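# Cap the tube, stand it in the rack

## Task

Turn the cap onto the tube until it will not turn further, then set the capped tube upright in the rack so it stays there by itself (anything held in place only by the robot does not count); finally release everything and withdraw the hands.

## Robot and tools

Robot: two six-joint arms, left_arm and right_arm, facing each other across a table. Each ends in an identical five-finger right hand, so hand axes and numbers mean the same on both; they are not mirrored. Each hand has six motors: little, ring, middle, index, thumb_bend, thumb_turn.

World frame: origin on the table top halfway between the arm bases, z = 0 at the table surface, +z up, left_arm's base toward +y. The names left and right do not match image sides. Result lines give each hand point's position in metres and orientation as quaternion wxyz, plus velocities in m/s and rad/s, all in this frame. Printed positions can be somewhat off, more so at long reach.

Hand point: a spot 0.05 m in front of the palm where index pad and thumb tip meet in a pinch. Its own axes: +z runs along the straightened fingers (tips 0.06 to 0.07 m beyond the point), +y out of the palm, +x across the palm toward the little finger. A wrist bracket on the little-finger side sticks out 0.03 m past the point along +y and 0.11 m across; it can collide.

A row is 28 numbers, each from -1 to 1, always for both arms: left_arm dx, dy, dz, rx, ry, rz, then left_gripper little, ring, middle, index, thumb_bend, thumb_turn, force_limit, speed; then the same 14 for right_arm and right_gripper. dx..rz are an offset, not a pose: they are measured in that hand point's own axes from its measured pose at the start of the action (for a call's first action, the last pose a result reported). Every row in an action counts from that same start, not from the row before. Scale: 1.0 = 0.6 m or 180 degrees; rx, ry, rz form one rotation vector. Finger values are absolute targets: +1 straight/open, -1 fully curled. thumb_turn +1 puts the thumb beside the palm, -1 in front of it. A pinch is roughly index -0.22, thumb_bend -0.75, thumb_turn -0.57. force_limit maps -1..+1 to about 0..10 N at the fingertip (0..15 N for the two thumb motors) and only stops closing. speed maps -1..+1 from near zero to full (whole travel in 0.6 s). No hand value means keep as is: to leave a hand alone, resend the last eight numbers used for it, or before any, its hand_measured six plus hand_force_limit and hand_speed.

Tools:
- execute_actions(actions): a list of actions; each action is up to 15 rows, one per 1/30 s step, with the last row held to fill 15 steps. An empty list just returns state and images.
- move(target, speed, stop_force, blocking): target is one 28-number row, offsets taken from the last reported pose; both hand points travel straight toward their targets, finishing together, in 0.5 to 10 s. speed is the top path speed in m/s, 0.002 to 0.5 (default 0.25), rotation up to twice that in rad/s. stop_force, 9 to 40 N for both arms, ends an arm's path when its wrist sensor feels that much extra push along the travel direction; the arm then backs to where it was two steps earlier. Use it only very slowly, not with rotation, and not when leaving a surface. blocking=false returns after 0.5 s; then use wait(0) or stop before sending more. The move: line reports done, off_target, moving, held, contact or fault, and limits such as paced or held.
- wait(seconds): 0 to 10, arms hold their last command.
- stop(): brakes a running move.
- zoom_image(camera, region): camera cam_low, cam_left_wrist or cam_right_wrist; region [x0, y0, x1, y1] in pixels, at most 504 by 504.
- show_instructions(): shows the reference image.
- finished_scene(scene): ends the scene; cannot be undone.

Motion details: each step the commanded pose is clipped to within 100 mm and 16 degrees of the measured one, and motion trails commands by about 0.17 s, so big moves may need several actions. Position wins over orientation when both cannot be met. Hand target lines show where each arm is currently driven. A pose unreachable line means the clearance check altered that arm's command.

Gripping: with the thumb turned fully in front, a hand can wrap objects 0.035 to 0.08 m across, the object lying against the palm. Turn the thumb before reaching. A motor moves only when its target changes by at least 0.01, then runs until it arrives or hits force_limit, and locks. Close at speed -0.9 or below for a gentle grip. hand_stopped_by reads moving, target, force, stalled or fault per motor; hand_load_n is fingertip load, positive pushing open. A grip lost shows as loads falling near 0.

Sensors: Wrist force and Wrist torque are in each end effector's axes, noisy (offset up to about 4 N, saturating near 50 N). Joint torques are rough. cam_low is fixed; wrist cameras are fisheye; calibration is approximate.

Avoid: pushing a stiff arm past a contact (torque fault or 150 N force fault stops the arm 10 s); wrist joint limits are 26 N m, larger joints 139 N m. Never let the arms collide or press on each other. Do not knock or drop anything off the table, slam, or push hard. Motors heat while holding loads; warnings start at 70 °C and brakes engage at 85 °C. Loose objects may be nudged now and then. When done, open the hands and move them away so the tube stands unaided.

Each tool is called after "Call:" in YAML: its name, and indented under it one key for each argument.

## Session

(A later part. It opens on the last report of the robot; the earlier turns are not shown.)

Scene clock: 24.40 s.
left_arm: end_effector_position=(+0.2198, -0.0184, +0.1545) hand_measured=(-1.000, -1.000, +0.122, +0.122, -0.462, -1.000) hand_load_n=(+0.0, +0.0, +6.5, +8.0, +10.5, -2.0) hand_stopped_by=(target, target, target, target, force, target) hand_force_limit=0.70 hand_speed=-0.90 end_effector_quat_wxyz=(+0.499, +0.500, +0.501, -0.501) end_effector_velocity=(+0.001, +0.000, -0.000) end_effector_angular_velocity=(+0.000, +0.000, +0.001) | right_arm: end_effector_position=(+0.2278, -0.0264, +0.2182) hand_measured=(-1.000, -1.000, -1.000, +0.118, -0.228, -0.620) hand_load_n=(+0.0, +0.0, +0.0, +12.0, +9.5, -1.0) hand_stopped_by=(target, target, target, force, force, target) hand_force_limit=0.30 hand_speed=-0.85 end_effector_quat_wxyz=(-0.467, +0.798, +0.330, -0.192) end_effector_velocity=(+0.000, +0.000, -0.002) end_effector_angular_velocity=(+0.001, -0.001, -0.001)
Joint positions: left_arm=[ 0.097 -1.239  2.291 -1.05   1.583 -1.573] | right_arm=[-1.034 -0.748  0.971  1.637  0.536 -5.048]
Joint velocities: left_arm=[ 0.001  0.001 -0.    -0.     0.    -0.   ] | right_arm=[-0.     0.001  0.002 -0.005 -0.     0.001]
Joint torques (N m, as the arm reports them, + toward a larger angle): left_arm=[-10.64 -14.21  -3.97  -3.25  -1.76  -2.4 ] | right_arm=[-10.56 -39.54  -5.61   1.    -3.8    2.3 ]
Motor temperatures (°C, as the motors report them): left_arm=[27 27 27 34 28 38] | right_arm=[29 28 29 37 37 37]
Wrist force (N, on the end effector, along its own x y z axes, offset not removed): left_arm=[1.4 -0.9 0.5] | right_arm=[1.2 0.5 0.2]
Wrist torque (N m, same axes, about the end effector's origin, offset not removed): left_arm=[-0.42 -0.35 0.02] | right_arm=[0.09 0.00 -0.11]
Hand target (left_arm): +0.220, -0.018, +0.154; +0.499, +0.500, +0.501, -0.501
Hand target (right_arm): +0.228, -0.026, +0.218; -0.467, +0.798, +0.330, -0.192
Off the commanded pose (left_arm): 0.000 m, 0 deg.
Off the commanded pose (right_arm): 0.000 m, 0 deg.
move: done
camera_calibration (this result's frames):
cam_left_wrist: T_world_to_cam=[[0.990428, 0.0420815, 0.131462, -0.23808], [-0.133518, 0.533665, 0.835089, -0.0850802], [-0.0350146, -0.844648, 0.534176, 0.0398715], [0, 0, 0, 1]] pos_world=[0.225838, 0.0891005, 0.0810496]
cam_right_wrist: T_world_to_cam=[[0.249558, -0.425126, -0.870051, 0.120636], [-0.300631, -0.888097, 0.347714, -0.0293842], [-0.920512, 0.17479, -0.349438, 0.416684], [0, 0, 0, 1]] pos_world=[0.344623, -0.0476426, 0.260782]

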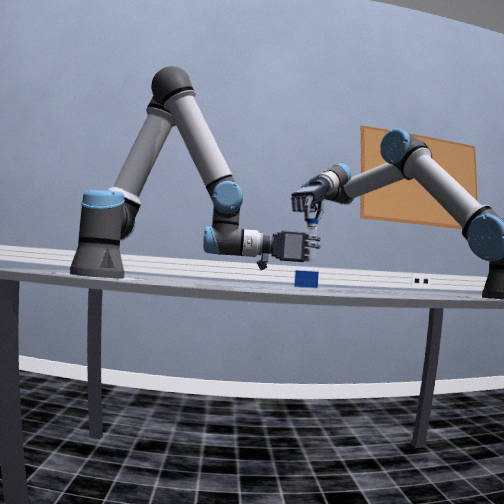

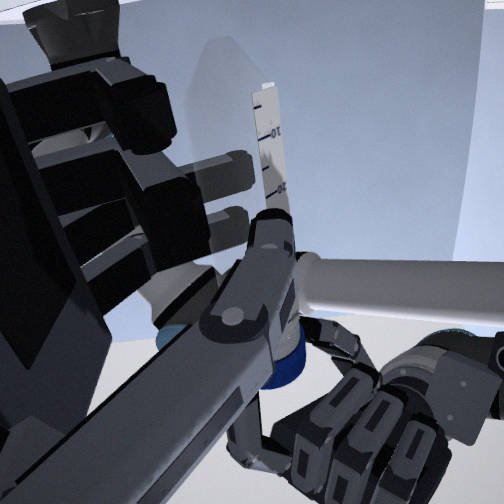

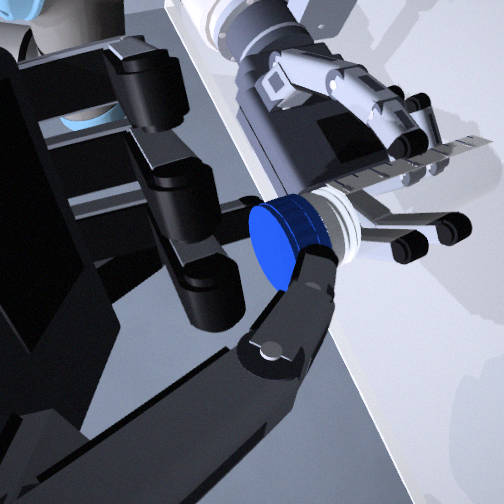

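Shift +1 mm Y, descend 8.5 mm.

Call:
move:
  target: [0,0,0,0,0,0,-1,-1,0.12,0.12,-0.5,-1,0.7,-0.9,0.0012,0.0118,0.008,0,0,0,-1,-1,-1,0,-0.4,-0.62,0.3,-0.85]
  speed: 0.008
  stop_force: 10

Call:
zoom_image:
  camera: "cam_low"
  region: [295,200,335,240]

Scene clock: 25.83 s.
left_arm: end_effector_position=(+0.2198, -0.0184, +0.1545) hand_measured=(-1.000, -1.000, +0.122, +0.122, -0.462, -1.000) hand_load_n=(+0.0, +0.0, +6.5, +8.0, +10.5, -2.0) hand_stopped_by=(target, target, target, target, force, target) hand_force_limit=0.70 hand_speed=-0.90 end_effector_quat_wxyz=(+0.499, +0.500, +0.501, -0.501) end_effector_velocity=(+0.000, +0.000, +0.001) end_effector_angular_velocity=(-0.001, +0.001, +0.001) | right_arm: end_effector_position=(+0.2278, -0.0254, +0.2098) hand_measured=(-1.000, -1.000, -1.000, +0.118, -0.228, -0.620) hand_load_n=(+0.0, +0.0, +0.0, +12.0, +9.5, -1.0) hand_stopped_by=(target, target, target, force, force, target) hand_force_limit=0.30 hand_speed=-0.85 end_effector_quat_wxyz=(-0.467, +0.798, +0.330, -0.192) end_effector_velocity=(-0.000, +0.000, -0.001) end_effector_angular_velocity=(+0.001, -0.001, +0.001)
Joint positions: left_arm=[ 0.097 -1.239  2.291 -1.05   1.583 -1.573] | right_arm=[-1.033 -0.74   0.978  1.62   0.536 -5.046]
Joint velocities: left_arm=[ 0.001 -0.001  0.    -0.     0.    -0.001] | right_arm=[ 0.001  0.001  0.002 -0.004 -0.    -0.001]
Joint torques (N m, as the arm reports them, + toward a larger angle): left_arm=[-11.07 -14.43  -2.51  -3.57  -1.45  -2.39] | right_arm=[  9.54 -40.87  -4.88   1.08  -3.83   2.25]
Motor temperatures (°C, as the motors report them): left_arm=[27 27 27 34 28 38] | right_arm=[29 28 29 37 37 37]
Wrist force (N, on the end effector, along its own x y z axes, offset not removed): left_arm=[1.0 -1.1 0.9] | right_arm=[-2.2 -4.0 -1.9]
Wrist torque (N m, same axes, about the end effector's origin, offset not removed): left_arm=[-0.44 -0.38 -0.04] | right_arm=[-0.45 0.74 -0.01]
Hand target (left_arm): +0.220, -0.018, +0.154; +0.499, +0.500, +0.501, -0.501
Hand target (right_arm): +0.228, -0.025, +0.210; -0.467, +0.798, +0.330, -0.192
Off the commanded pose (left_arm): 0.000 m, 0 deg.
Off the commanded pose (right_arm): 0.000 m, 0 deg.
move: done
camera_calibration (this result's frames):
cam_left_wrist: T_world_to_cam=[[0.990428, 0.0420818, 0.131462, -0.238081], [-0.133518, 0.533665, 0.83509, -0.0850801], [-0.0350145, -0.844648, 0.534175, 0.0398717], [0, 0, 0, 1]] pos_world=[0.225838, 0.0891007, 0.0810495]
cam_right_wrist: T_world_to_cam=[[0.249554, -0.425127, -0.870052, 0.113804], [-0.300621, -0.888099, 0.347718, -0.0256057], [-0.920516, 0.174781, -0.349431, 0.413598], [0, 0, 0, 1]] pos_world=[0.344625, -0.0466482, 0.252443]

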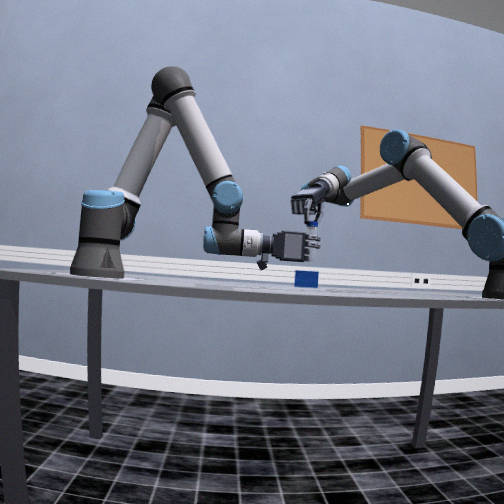

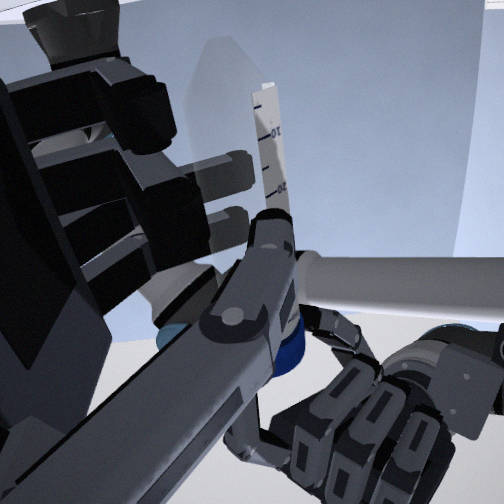

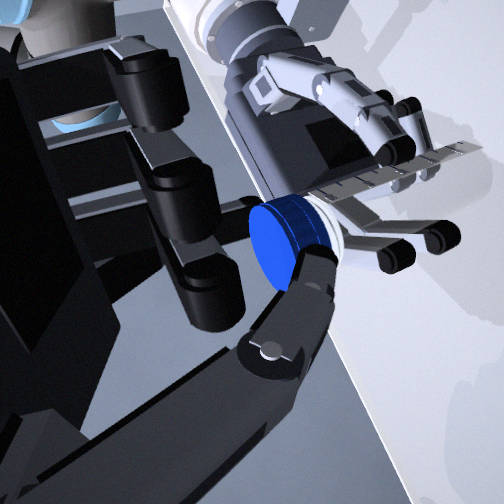

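Region (295, 200, 335, 240) of cam_low's 504x504 image, scaled by 12.600, with more detail than that image has.

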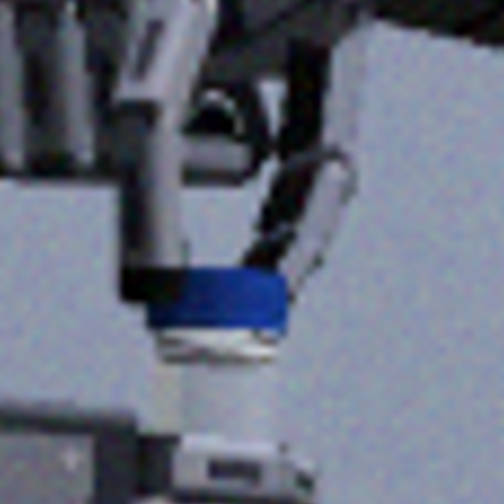

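Call:
move:
  target: [0,0,0,0,0,0,-1,-1,0.12,0.12,-0.5,-1,0.7,-0.9,0,0.0051,0.0029,0,0,0,-1,-1,-1,0,-0.4,-0.62,0.3,-0.85]
  speed: 0.003
  stop_force: 9

Call:
move:
  target: [0,0,0,0,0,0,-1,-1,0.12,0.12,-0.5,-1,0.7,-0.9,-0.005,0.0022,-0.0012,0,0.218,0.1225,-1,-1,-1,0,-0.4,-0.62,0.3,-0.85]
  speed: 0.2

Scene clock: 27.23 s.
left_arm: end_effector_position=(+0.2198, -0.0184, +0.1544) hand_measured=(-1.000, -1.000, +0.122, +0.122, -0.462, -1.000) hand_load_n=(+0.0, +0.0, +7.5, +7.5, +9.5, -4.0) hand_stopped_by=(target, target, target, target, force, target) hand_force_limit=0.70 hand_speed=-0.90 end_effector_quat_wxyz=(+0.499, +0.500, +0.501, -0.501) end_effector_velocity=(-0.000, -0.000, -0.001) end_effector_angular_velocity=(+0.002, +0.001, -0.001) | right_arm: end_effector_position=(+0.2277, -0.0254, +0.2070) hand_measured=(-1.000, -1.000, -1.000, +0.118, -0.228, -0.620) hand_load_n=(+0.0, +0.0, +0.0, +13.0, +7.0, -0.5) hand_stopped_by=(target, target, target, force, force, target) hand_force_limit=0.30 hand_speed=-0.85 end_effector_quat_wxyz=(-0.467, +0.798, +0.330, -0.192) end_effector_velocity=(-0.000, -0.001, +0.000) end_effector_angular_velocity=(-0.002, +0.002, -0.000)
Joint positions: left_arm=[ 0.097 -1.239  2.291 -1.05   1.583 -1.573] | right_arm=[-1.033 -0.738  0.982  1.614  0.536 -5.046]
Joint velocities: left_arm=[-0.001  0.002 -0.    -0.     0.    -0.001] | right_arm=[-0.001 -0.     0.     0.003  0.001 -0.   ]
Joint torques (N m, as the arm reports them, + toward a larger angle): left_arm=[ -9.01 -24.21 -11.63  -3.38  -1.37  -1.6 ] | right_arm=[  9.51 -47.1  -26.8    3.1   -1.38   0.97]
Motor temperatures (°C, as the motors report them): left_arm=[27 27 27 34 28 38] | right_arm=[29 28 29 37 37 37]
Wrist force (N, on the end effector, along its own x y z axes, offset not removed): left_arm=[10.5 -2.3 1.4] | right_arm=[3.5 -9.7 -8.6]
Wrist torque (N m, same axes, about the end effector's origin, offset not removed): left_arm=[-0.49 -0.12 -0.09] | right_arm=[0.21 -0.16 0.22]
Hand target (left_arm): +0.220, -0.018, +0.154; +0.499, +0.500, +0.501, -0.501
Hand target (right_arm): +0.228, -0.025, +0.207; -0.467, +0.798, +0.330, -0.192
Off the commanded pose (left_arm): 0.000 m, 0 deg.
Off the commanded pose (right_arm): 0.001 m, 0 deg.
move: contact (right_arm)
camera_calibration (this result's frames):
cam_left_wrist: T_world_to_cam=[[0.990432, 0.0420591, 0.131435, -0.238067], [-0.133487, 0.533581, 0.835148, -0.0850617], [-0.0350057, -0.844702, 0.53409, 0.0399259], [0, 0, 0, 1]] pos_world=[0.225832, 0.0891257, 0.0810053]
cam_right_wrist: T_world_to_cam=[[0.249367, -0.425208, -0.870066, 0.111389], [-0.300564, -0.888063, 0.347859, -0.024672], [-0.920585, 0.174766, -0.349255, 0.412542], [0, 0, 0, 1]] pos_world=[0.344588, -0.0466452, 0.24958]

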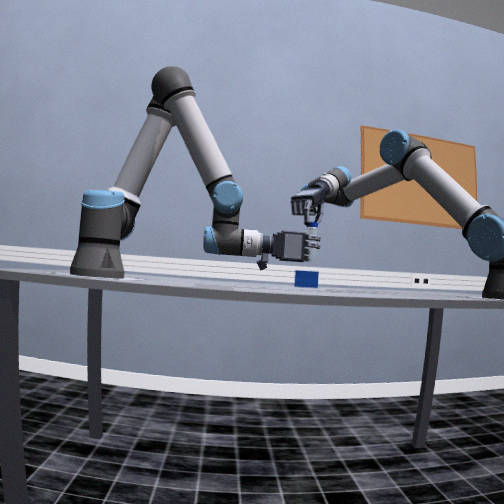

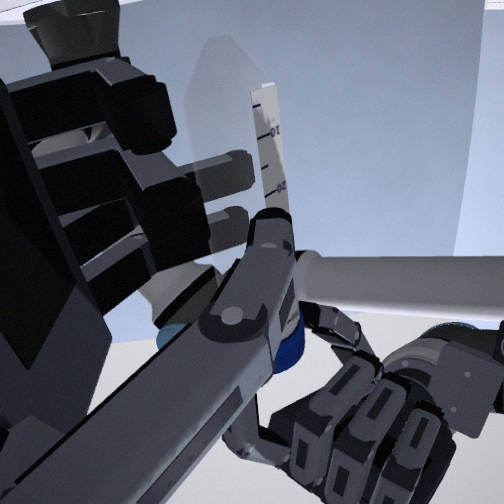

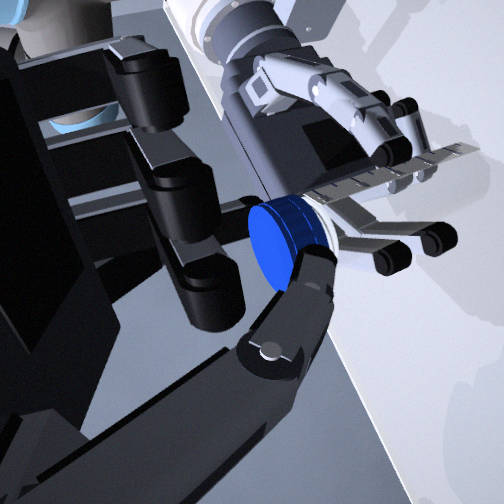

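Scene clock: 29.73 s.
left_arm: end_effector_position=(+0.2198, -0.0184, +0.1544) hand_measured=(-1.000, -1.000, +0.122, +0.122, -0.462, -1.000) hand_load_n=(+0.0, +0.0, +8.5, +1.5, +12.0, -6.0) hand_stopped_by=(target, target, target, target, force, target) hand_force_limit=0.70 hand_speed=-0.90 end_effector_quat_wxyz=(+0.499, +0.500, +0.501, -0.501) end_effector_velocity=(-0.000, -0.000, +0.001) end_effector_angular_velocity=(-0.001, +0.000, -0.001) | right_arm: end_effector_position=(+0.2266, -0.0284, +0.2065) hand_measured=(-1.000, -1.000, -1.000, +0.118, -0.228, -0.620) hand_load_n=(+0.0, +0.0, +0.0, +11.5, +7.5, -1.0) hand_stopped_by=(target, target, target, force, force, target) hand_force_limit=0.30 hand_speed=-0.85 end_effector_quat_wxyz=(-0.505, +0.863, -0.000, +0.001) end_effector_velocity=(+0.000, -0.000, -0.000) end_effector_angular_velocity=(+0.000, -0.005, -0.010)
Joint positions: left_arm=[ 0.097 -1.239  2.291 -1.05   1.583 -1.573] | right_arm=[-1.016 -1.223  1.503  0.479  0.791 -3.73 ]
Joint velocities: left_arm=[-0.001 -0.001 -0.     0.    -0.    -0.   ] | right_arm=[ 0.002 -0.007  0.008 -0.012  0.011  0.009]
Joint torques (N m, as the arm reports them, + toward a larger angle): left_arm=[ -9.71 -23.83 -10.86  -3.45  -0.46  -1.39] | right_arm=[ 10.32 -36.22  -5.2   -1.93   3.16   1.97]
Motor temperatures (°C, as the motors report them): left_arm=[27 27 27 34 28 38] | right_arm=[29 28 29 37 37 37]
Wrist force (N, on the end effector, along its own x y z axes, offset not removed): left_arm=[10.7 1.5 -2.6] | right_arm=[-2.1 -5.5 -11.8]
Wrist torque (N m, same axes, about the end effector's origin, offset not removed): left_arm=[-0.40 -0.36 -0.06] | right_arm=[0.23 0.44 0.25]
Hand target (left_arm): +0.220, -0.018, +0.154; +0.499, +0.500, +0.501, -0.501
Hand target (right_arm): +0.227, -0.028, +0.206; -0.505, +0.863, -0.001, +0.001
Off the commanded pose (left_arm): 0.000 m, 0 deg.
Off the commanded pose (right_arm): 0.000 m, 0 deg.
move: done
camera_calibration (this result's frames):
cam_left_wrist: T_world_to_cam=[[0.990431, 0.0420768, 0.131435, -0.238071], [-0.133496, 0.533579, 0.835148, -0.0850596], [-0.0349905, -0.844703, 0.53409, 0.0399237], [0, 0, 0, 1]] pos_world=[0.225834, 0.0891269, 0.0810053]
cam_right_wrist: T_world_to_cam=[[-0.124428, -0.476975, -0.870065, 0.193192], [-0.839763, -0.416441, 0.34839, 0.10798], [-0.528504, 0.773997, -0.348729, 0.339896], [0, 0, 0, 1]] pos_world=[0.294352, -0.125964, 0.249002]

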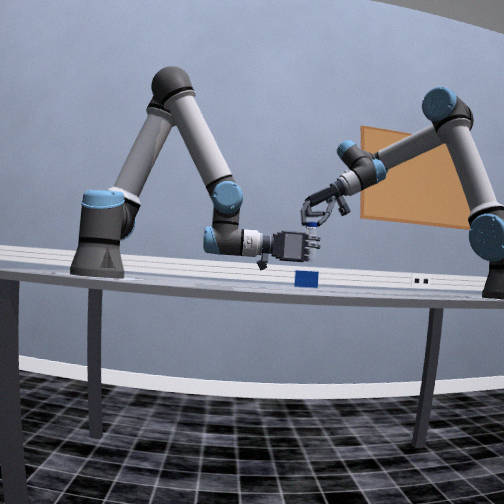

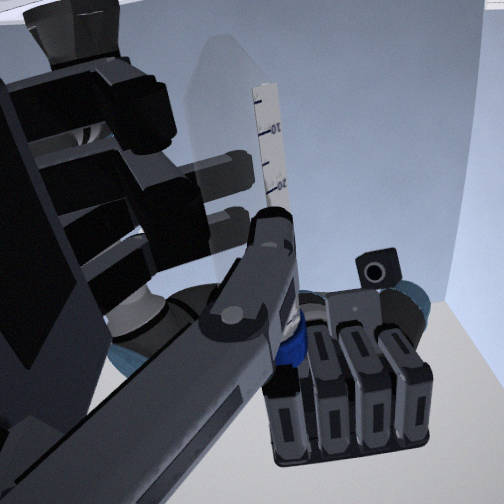

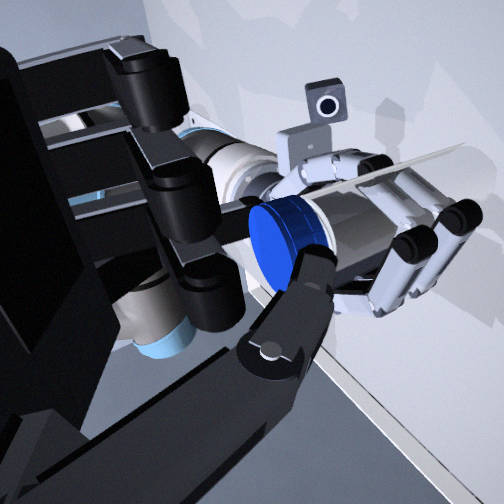

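Call:
move:
  target: [0,0,0,0,0,0,-1,-1,0.12,0.12,-0.5,-1,0.7,-0.9,-0.0068,0.0023,-0.0056,0,0.218,0.1225,-1,-1,-1,0,-0.4,-0.62,0.3,-0.85]
  speed: 0.2

Call:
move:
  target: [0,0,0,0,0,0,-1,-1,0.12,0.12,-0.5,-1,0.7,-0.9,-0.005,0.0009,-0.0016,0,0.218,0.1225,-1,-1,-1,0,-0.4,-0.62,0.3,-0.85]
  speed: 0.2

Call:
execute_actions:
  actions:
    - [[0,0,0,0,0,0,-1,-1,0.12,0.12,-0.5,-1,0.7,-0.9,0,0,0,0,0,0,-1,-1,-1,0.45,0.1,-0.62,0.2,-0.3]]

Call:
zoom_image:
  camera: "cam_low"
  region: [295,200,335,240]

Scene clock: 32.60 s.
left_arm: end_effector_position=(+0.2198, -0.0184, +0.1544) hand_measured=(-1.000, -1.000, +0.122, +0.122, -0.462, -1.000) hand_load_n=(+0.0, +0.0, +7.5, +4.0, +12.0, -3.5) hand_stopped_by=(target, target, target, target, force, target) hand_force_limit=0.70 hand_speed=-0.90 end_effector_quat_wxyz=(+0.499, +0.500, +0.501, -0.501) end_effector_velocity=(-0.000, -0.000, -0.000) end_effector_angular_velocity=(+0.001, +0.000, -0.001) | right_arm: end_effector_position=(+0.2224, -0.0319, +0.2071) hand_measured=(-1.000, -1.000, -1.000, +0.118, -0.228, -0.620) hand_load_n=(+0.0, +0.0, +0.0, +11.0, +8.5, -1.5) hand_stopped_by=(target, target, target, force, force, target) hand_force_limit=0.30 hand_speed=-0.85 end_effector_quat_wxyz=(+0.467, -0.797, +0.330, -0.193) end_effector_velocity=(+0.000, -0.000, -0.001) end_effector_angular_velocity=(-0.003, +0.001, -0.013)
Joint positions: left_arm=[ 0.097 -1.239  2.291 -1.05   1.583 -1.573] | right_arm=[-0.727 -1.38   1.667  0.228  1.689 -3.075]
Joint velocities: left_arm=[-0.001  0.001  0.    -0.    -0.    -0.   ] | right_arm=[ 0.006  0.004 -0.004  0.004  0.018  0.008]
Joint torques (N m, as the arm reports them, + toward a larger angle): left_arm=[ -9.89 -24.28 -11.27  -3.59   0.23  -1.36] | right_arm=[  8.08 -16.   -30.25   1.75   3.35   2.2 ]
Motor temperatures (°C, as the motors report them): left_arm=[27 27 27 34 28 38] | right_arm=[29 28 29 37 37 37]
Wrist force (N, on the end effector, along its own x y z axes, offset not removed): left_arm=[6.6 0.5 1.4] | right_arm=[-0.8 -9.1 -5.8]
Wrist torque (N m, same axes, about the end effector's origin, offset not removed): left_arm=[-0.76 -0.50 -0.13] | right_arm=[-0.74 0.07 -0.13]
Hand target (left_arm): +0.220, -0.018, +0.154; +0.499, +0.500, +0.501, -0.501
Hand target (right_arm): +0.222, -0.032, +0.207; -0.467, +0.797, -0.331, +0.194
Off the commanded pose (left_arm): 0.000 m, 0 deg.
Off the commanded pose (right_arm): 0.000 m, 0 deg.
move: done
camera_calibration (this result's frames):
cam_left_wrist: T_world_to_cam=[[0.990431, 0.0420769, 0.131435, -0.238071], [-0.133496, 0.533579, 0.835148, -0.0850596], [-0.0349905, -0.844703, 0.53409, 0.0399237], [0, 0, 0, 1]] pos_world=[0.225834, 0.0891269, 0.0810053]
cam_right_wrist: T_world_to_cam=[[-0.425649, -0.249214, -0.869894, 0.265777], [-0.888345, 0.298068, 0.349285, 0.136173], [0.17224, 0.921438, -0.34826, 0.189379], [0, 0, 0, 1]] pos_world=[0.201478, -0.148854, 0.249588]

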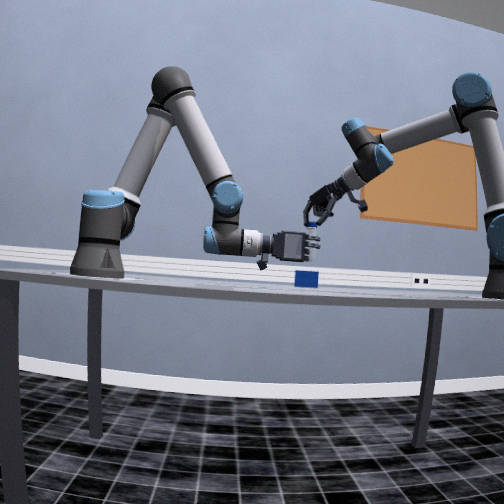

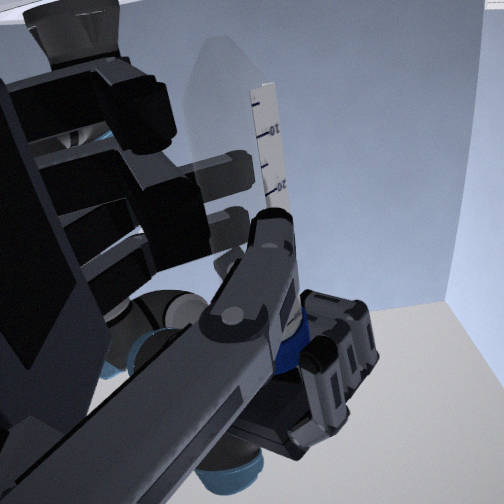

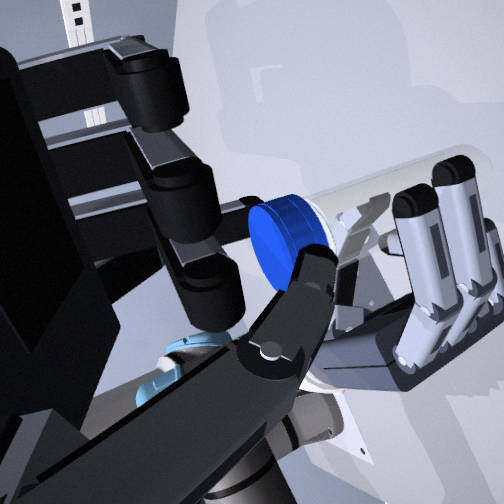

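Scene clock: 35.13 s.
left_arm: end_effector_position=(+0.2198, -0.0184, +0.1544) hand_measured=(-1.000, -1.000, +0.122, +0.122, -0.462, -1.000) hand_load_n=(+0.0, +0.0, +7.5, +4.5, +11.5, -3.0) hand_stopped_by=(target, target, target, target, force, target) hand_force_limit=0.70 hand_speed=-0.90 end_effector_quat_wxyz=(+0.499, +0.500, +0.501, -0.501) end_effector_velocity=(-0.000, +0.000, -0.000) end_effector_angular_velocity=(+0.000, +0.000, -0.000) | right_arm: end_effector_position=(+0.2194, -0.0305, +0.2069) hand_measured=(-1.000, -1.000, -1.000, +0.118, -0.228, -0.620) hand_load_n=(+0.0, +0.0, +0.0, +11.5, +8.0, -1.5) hand_stopped_by=(target, target, target, force, force, target) hand_force_limit=0.30 hand_speed=-0.85 end_effector_quat_wxyz=(+0.357, -0.610, +0.610, -0.357) end_effector_velocity=(-0.000, +0.000, -0.000) end_effector_angular_velocity=(-0.003, +0.004, -0.012)
Joint positions: left_arm=[ 0.097 -1.239  2.291 -1.05   1.583 -1.573] | right_arm=[-0.443 -1.028  1.261  0.769  2.521 -2.236]
Joint velocities: left_arm=[-0.  0.  0.  0.  0. -0.] | right_arm=[ 0.002  0.01  -0.013  0.025  0.005  0.023]
Joint torques (N m, as the arm reports them, + toward a larger angle): left_arm=[ -9.73 -23.73 -10.54  -3.58   0.    -1.63] | right_arm=[  8.1  -28.53 -29.81   3.05   3.57   2.26]
Motor temperatures (°C, as the motors report them): left_arm=[27 27 27 34 28 38] | right_arm=[29 28 29 37 37 37]
Wrist force (N, on the end effector, along its own x y z axes, offset not removed): left_arm=[6.1 2.0 0.5] | right_arm=[1.8 -1.3 -6.2]
Wrist torque (N m, same axes, about the end effector's origin, offset not removed): left_arm=[-0.54 -0.43 -0.13] | right_arm=[-0.16 0.22 0.10]
Hand target (left_arm): +0.220, -0.018, +0.154; +0.499, +0.500, +0.501, -0.501
Hand target (right_arm): +0.219, -0.031, +0.207; -0.357, +0.610, -0.611, +0.357
Off the commanded pose (left_arm): 0.000 m, 0 deg.
Off the commanded pose (right_arm): 0.000 m, 0 deg.
move: done
camera_calibration (this result's frames):
cam_left_wrist: T_world_to_cam=[[0.990431, 0.0420766, 0.131435, -0.238071], [-0.133496, 0.533579, 0.835148, -0.0850597], [-0.0349907, -0.844703, 0.53409, 0.0399236], [0, 0, 0, 1]] pos_world=[0.225834, 0.0891268, 0.0810054]
cam_right_wrist: T_world_to_cam=[[-0.478089, 0.124785, -0.869402, 0.287494], [-0.417967, 0.838268, 0.350159, 0.0462572], [0.772486, 0.530788, -0.348611, 0.0450568], [0, 0, 0, 1]] pos_world=[0.121976, -0.0985665, 0.249458]

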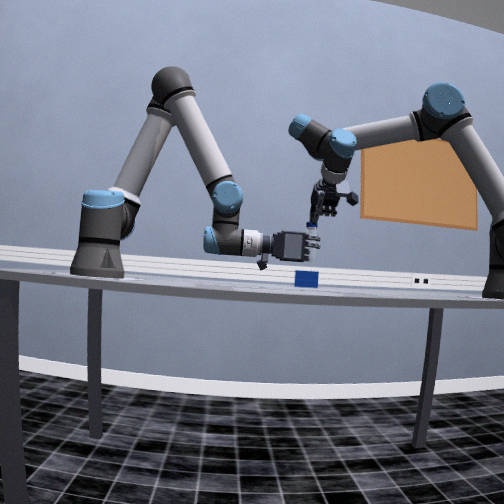

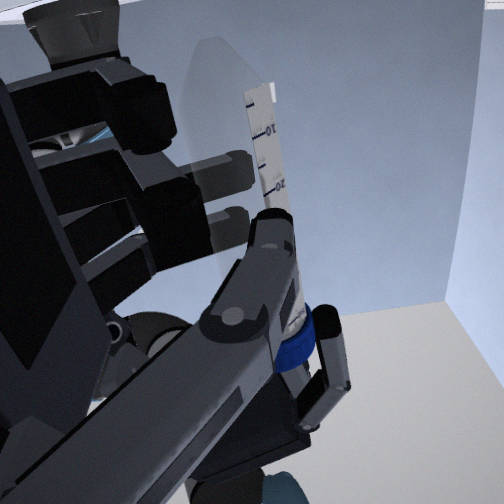

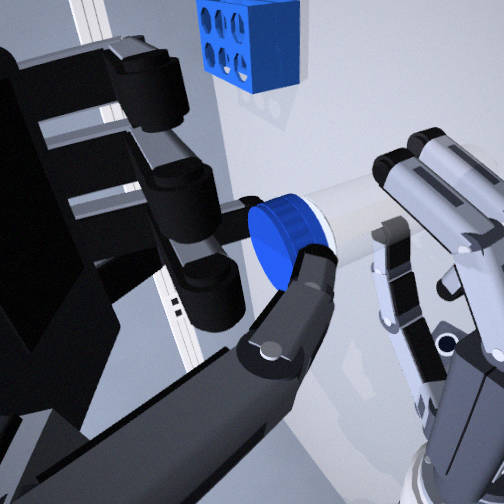

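Scene clock: 35.63 s.
left_arm: end_effector_position=(+0.2198, -0.0184, +0.1544) hand_measured=(-1.000, -1.000, +0.122, +0.122, -0.462, -1.000) hand_load_n=(+0.0, +0.0, +7.5, +7.0, +10.0, -0.5) hand_stopped_by=(target, target, target, target, force, target) hand_force_limit=0.70 hand_speed=-0.90 end_effector_quat_wxyz=(+0.499, +0.500, +0.501, -0.501) end_effector_velocity=(+0.000, +0.000, -0.000) end_effector_angular_velocity=(+0.001, -0.000, -0.000) | right_arm: end_effector_position=(+0.2194, -0.0305, +0.2069) hand_measured=(-1.000, -1.000, -1.000, +0.450, +0.058, -0.620) hand_load_n=(+0.0, +0.0, +0.0, +0.0, +0.0, +0.0) hand_stopped_by=(target, target, target, target, moving, target) hand_force_limit=0.20 hand_speed=-0.30 end_effector_quat_wxyz=(+0.357, -0.610, +0.610, -0.357) end_effector_velocity=(-0.000, +0.000, +0.001) end_effector_angular_velocity=(+0.004, -0.000, +0.000)
Joint positions: left_arm=[ 0.097 -1.239  2.291 -1.05   1.583 -1.573] | right_arm=[-0.443 -1.027  1.261  0.769  2.521 -2.236]
Joint velocities: left_arm=[ 0.     0.001  0.    -0.     0.     0.   ] | right_arm=[ 0.    -0.002  0.    -0.001 -0.001  0.001]
Joint torques (N m, as the arm reports them, + toward a larger angle): left_arm=[ -9.61 -24.31 -10.65  -3.33  -0.07  -1.55] | right_arm=[ -4.49 -47.62  -6.82  -0.02  -1.44  -2.52]
Motor temperatures (°C, as the motors report them): left_arm=[27 27 27 34 28 38] | right_arm=[29 28 29 37 37 37]
Wrist force (N, on the end effector, along its own x y z axes, offset not removed): left_arm=[0.1 -1.2 1.5] | right_arm=[-0.1 -5.6 1.3]
Wrist torque (N m, same axes, about the end effector's origin, offset not removed): left_arm=[-0.47 -0.20 -0.06] | right_arm=[-0.99 0.16 -0.06]
Hand target (left_arm): +0.220, -0.018, +0.154; +0.499, +0.500, +0.501, -0.501
Hand target (right_arm): +0.219, -0.031, +0.207; -0.357, +0.610, -0.610, +0.357
Off the commanded pose (left_arm): 0.000 m, 0 deg.
Off the commanded pose (right_arm): 0.000 m, 0 deg.
camera_calibration (this result's frames):
cam_left_wrist: T_world_to_cam=[[0.990431, 0.0420771, 0.131435, -0.238071], [-0.133496, 0.53358, 0.835147, -0.0850597], [-0.0349905, -0.844702, 0.534092, 0.0399231], [0, 0, 0, 1]] pos_world=[0.225834, 0.0891266, 0.0810056]
cam_right_wrist: T_world_to_cam=[[-0.478101, 0.124713, -0.869405, 0.287447], [-0.417991, 0.838277, 0.350108, 0.0462589], [0.772465, 0.530791, -0.348653, 0.0450655], [0, 0, 0, 1]] pos_world=[0.121953, -0.0985464, 0.249425]

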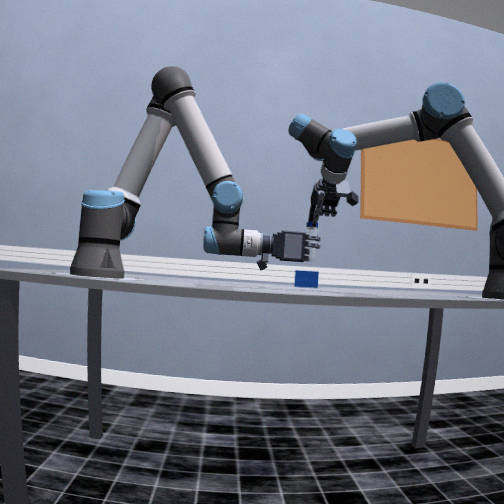

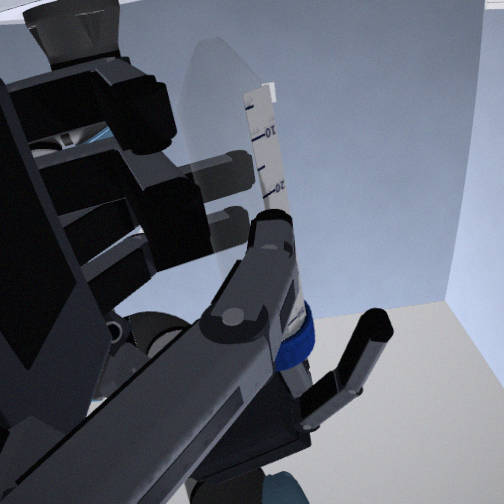

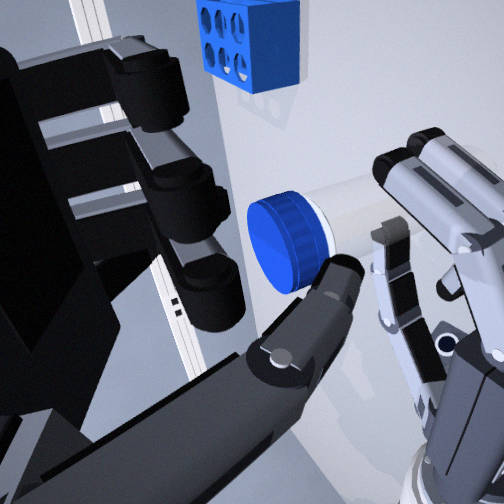

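Region (295, 200, 335, 240) of cam_low's 504x504 image, scaled by 12.600, with more detail than that image has.

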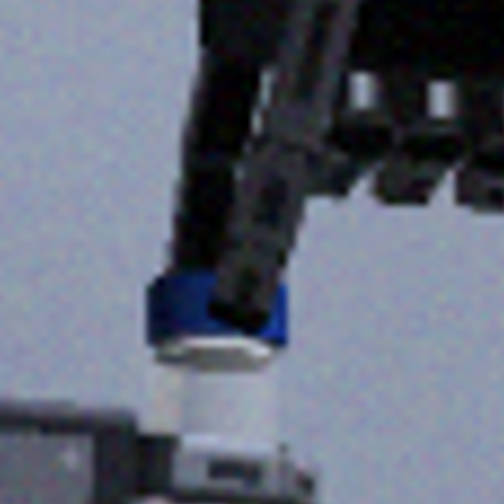

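Call:
move:
  target: [0,0,0,0,0,0,-1,-1,0.12,0.12,-0.5,-1,0.7,-0.9,-0.0075,-0.0077,0.0159,0,-0.654,-0.3675,-1,-1,-1,0.45,0.1,-0.62,0.2,-0.3]
  speed: 0.33

Call:
execute_actions:
  actions:
    - [[0,0,0,0,0,0,-1,-1,0.12,0.12,-0.5,-1,0.7,-0.9,0,0,0,0,0,0,-1,-1,-1,0.16,-0.15,-0.62,0.2,-0.4]]
    - [[0,0,0,0,0,0,-1,-1,0.12,0.12,-0.5,-1,0.7,-0.9,0,0,0,0,0,0,-1,-1,-1,0.0,-0.4,-0.62,0.3,-0.8]]

Scene clock: 40.27 s.
left_arm: end_effector_position=(+0.2198, -0.0184, +0.1544) hand_measured=(-1.000, -1.000, +0.122, +0.122, -0.462, -1.000) hand_load_n=(+0.0, +0.0, +7.5, +7.0, +10.0, -0.5) hand_stopped_by=(target, target, target, target, force, target) hand_force_limit=0.70 hand_speed=-0.90 end_effector_quat_wxyz=(+0.499, +0.500, +0.501, -0.501) end_effector_velocity=(+0.000, +0.000, -0.000) end_effector_angular_velocity=(+0.001, -0.001, +0.000) | right_arm: end_effector_position=(+0.2301, -0.0261, +0.2061) hand_measured=(-1.000, -1.000, -1.000, +0.450, +0.100, -0.620) hand_load_n=(+0.0, +0.0, +0.0, +0.0, +0.0, +0.0) hand_stopped_by=(target, target, target, target, target, target) hand_force_limit=0.20 hand_speed=-0.30 end_effector_quat_wxyz=(-0.467, +0.797, +0.331, -0.192) end_effector_velocity=(-0.000, +0.000, -0.000) end_effector_angular_velocity=(-0.001, +0.003, +0.011)
Joint positions: left_arm=[ 0.097 -1.239  2.291 -1.05   1.583 -1.573] | right_arm=[-1.036 -0.734  0.979  1.622  0.537 -5.056]
Joint velocities: left_arm=[ 0.     0.001  0.    -0.    -0.     0.001] | right_arm=[ 0.001  0.008 -0.008  0.02   0.003 -0.019]
Joint torques (N m, as the arm reports them, + toward a larger angle): left_arm=[ -8.62 -24.   -10.33  -3.17  -0.08  -1.47] | right_arm=[  9.82 -40.2  -30.31   4.52   1.3   -2.37]
Motor temperatures (°C, as the motors report them): left_arm=[27 27 27 34 28 38] | right_arm=[29 28 29 37 37 37]
Wrist force (N, on the end effector, along its own x y z axes, offset not removed): left_arm=[1.9 -0.6 0.0] | right_arm=[1.0 -2.4 -4.0]
Wrist torque (N m, same axes, about the end effector's origin, offset not removed): left_arm=[-0.36 -0.48 0.00] | right_arm=[-0.05 0.15 -0.29]
Hand target (left_arm): +0.220, -0.018, +0.154; +0.499, +0.500, +0.501, -0.501
Hand target (right_arm): +0.230, -0.026, +0.206; -0.467, +0.797, +0.331, -0.193
Off the commanded pose (left_arm): 0.000 m, 0 deg.
Off the commanded pose (right_arm): 0.000 m, 0 deg.
move: done
camera_calibration (this result's frames):
cam_left_wrist: T_world_to_cam=[[0.990431, 0.0420768, 0.131435, -0.238071], [-0.133496, 0.53358, 0.835147, -0.0850598], [-0.0349908, -0.844702, 0.534092, 0.0399231], [0, 0, 0, 1]] pos_world=[0.225834, 0.0891266, 0.0810057]
cam_right_wrist: T_world_to_cam=[[0.251061, -0.424018, -0.870159, 0.109367], [-0.298524, -0.88905, 0.347092, -0.0246369], [-0.920789, 0.172622, -0.349786, 0.414647], [0, 0, 0, 1]] pos_world=[0.34699, -0.047107, 0.248756]

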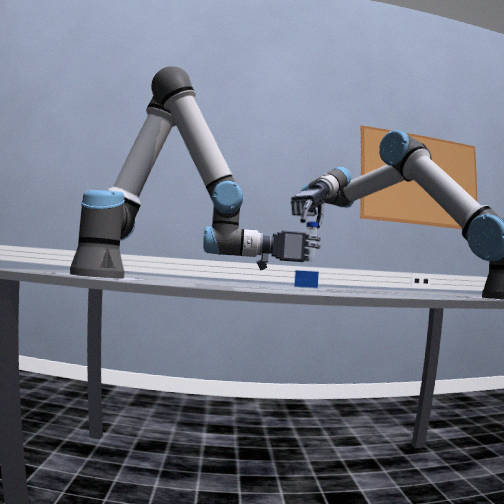

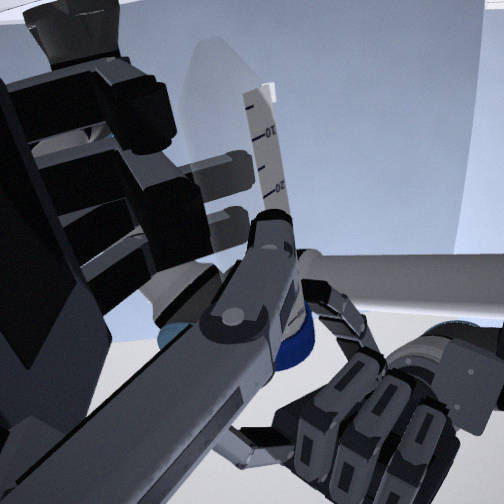

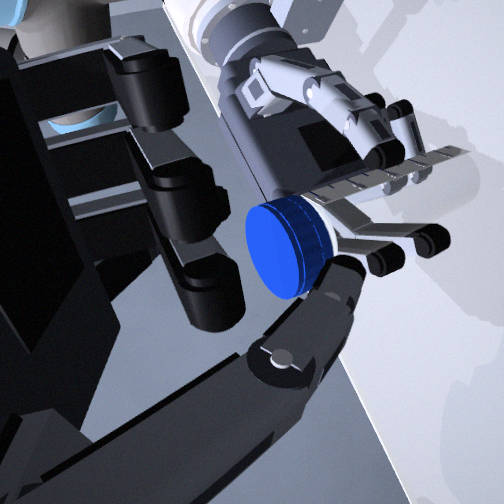

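Scene clock: 41.27 s.
left_arm: end_effector_position=(+0.2198, -0.0184, +0.1544) hand_measured=(-1.000, -1.000, +0.122, +0.122, -0.462, -1.000) hand_load_n=(+0.0, +0.0, +7.5, +6.5, +10.5, -1.0) hand_stopped_by=(target, target, target, target, force, target) hand_force_limit=0.70 hand_speed=-0.90 end_effector_quat_wxyz=(+0.499, +0.500, +0.501, -0.501) end_effector_velocity=(-0.000, -0.000, -0.001) end_effector_angular_velocity=(+0.002, +0.000, -0.001) | right_arm: end_effector_position=(+0.2301, -0.0261, +0.2061) hand_measured=(-1.000, -1.000, -1.000, +0.110, -0.210, -0.620) hand_load_n=(+0.0, +0.0, +0.0, +11.0, +9.5, +0.0) hand_stopped_by=(target, target, target, force, force, target) hand_force_limit=0.30 hand_speed=-0.80 end_effector_quat_wxyz=(-0.467, +0.797, +0.331, -0.192) end_effector_velocity=(-0.000, +0.000, +0.001) end_effector_angular_velocity=(+0.001, +0.001, -0.001)
Joint positions: left_arm=[ 0.097 -1.239  2.291 -1.05   1.583 -1.573] | right_arm=[-1.036 -0.734  0.979  1.622  0.537 -5.056]
Joint velocities: left_arm=[-0.001  0.001  0.     0.    -0.    -0.   ] | right_arm=[-0.    -0.    -0.     0.001 -0.001  0.001]
Joint torques (N m, as the arm reports them, + toward a larger angle): left_arm=[ -8.49 -24.64 -10.16  -3.17  -0.13  -1.59] | right_arm=[  0.25 -53.95  -8.84   1.    -0.93   1.97]
Motor temperatures (°C, as the motors report them): left_arm=[27 27 27 34 28 38] | right_arm=[29 28 29 37 37 37]
Wrist force (N, on the end effector, along its own x y z axes, offset not removed): left_arm=[3.2 -0.9 2.4] | right_arm=[-3.1 -2.7 4.1]
Wrist torque (N m, same axes, about the end effector's origin, offset not removed): left_arm=[-0.66 -0.50 0.00] | right_arm=[-0.33 0.44 -0.11]
Hand target (left_arm): +0.220, -0.018, +0.154; +0.499, +0.500, +0.501, -0.501
Hand target (right_arm): +0.230, -0.026, +0.206; -0.467, +0.797, +0.331, -0.192
Off the commanded pose (left_arm): 0.000 m, 0 deg.
Off the commanded pose (right_arm): 0.000 m, 0 deg.
camera_calibration (this result's frames):
cam_left_wrist: T_world_to_cam=[[0.990431, 0.042077, 0.131435, -0.238071], [-0.133496, 0.533581, 0.835147, -0.0850598], [-0.0349907, -0.844702, 0.534092, 0.0399229], [0, 0, 0, 1]] pos_world=[0.225834, 0.0891265, 0.0810057]
cam_right_wrist: T_world_to_cam=[[0.251077, -0.424039, -0.870145, 0.109342], [-0.298472, -0.889053, 0.34713, -0.0246411], [-0.920801, 0.172557, -0.349784, 0.414624], [0, 0, 0, 1]] pos_world=[0.346978, -0.0470884, 0.248726]

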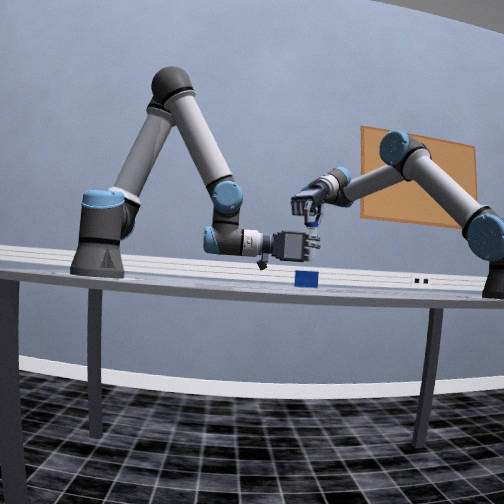

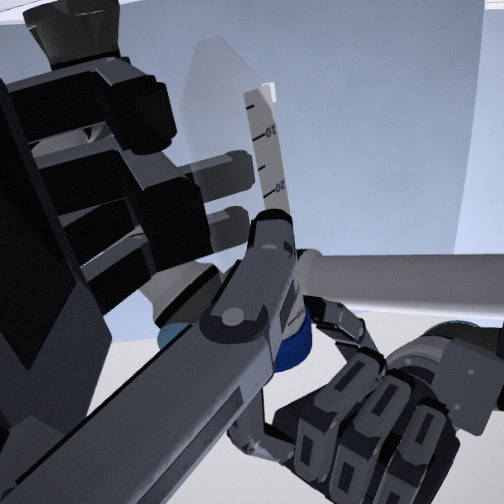

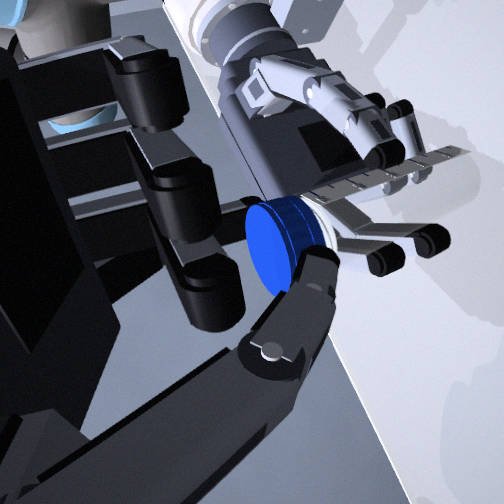

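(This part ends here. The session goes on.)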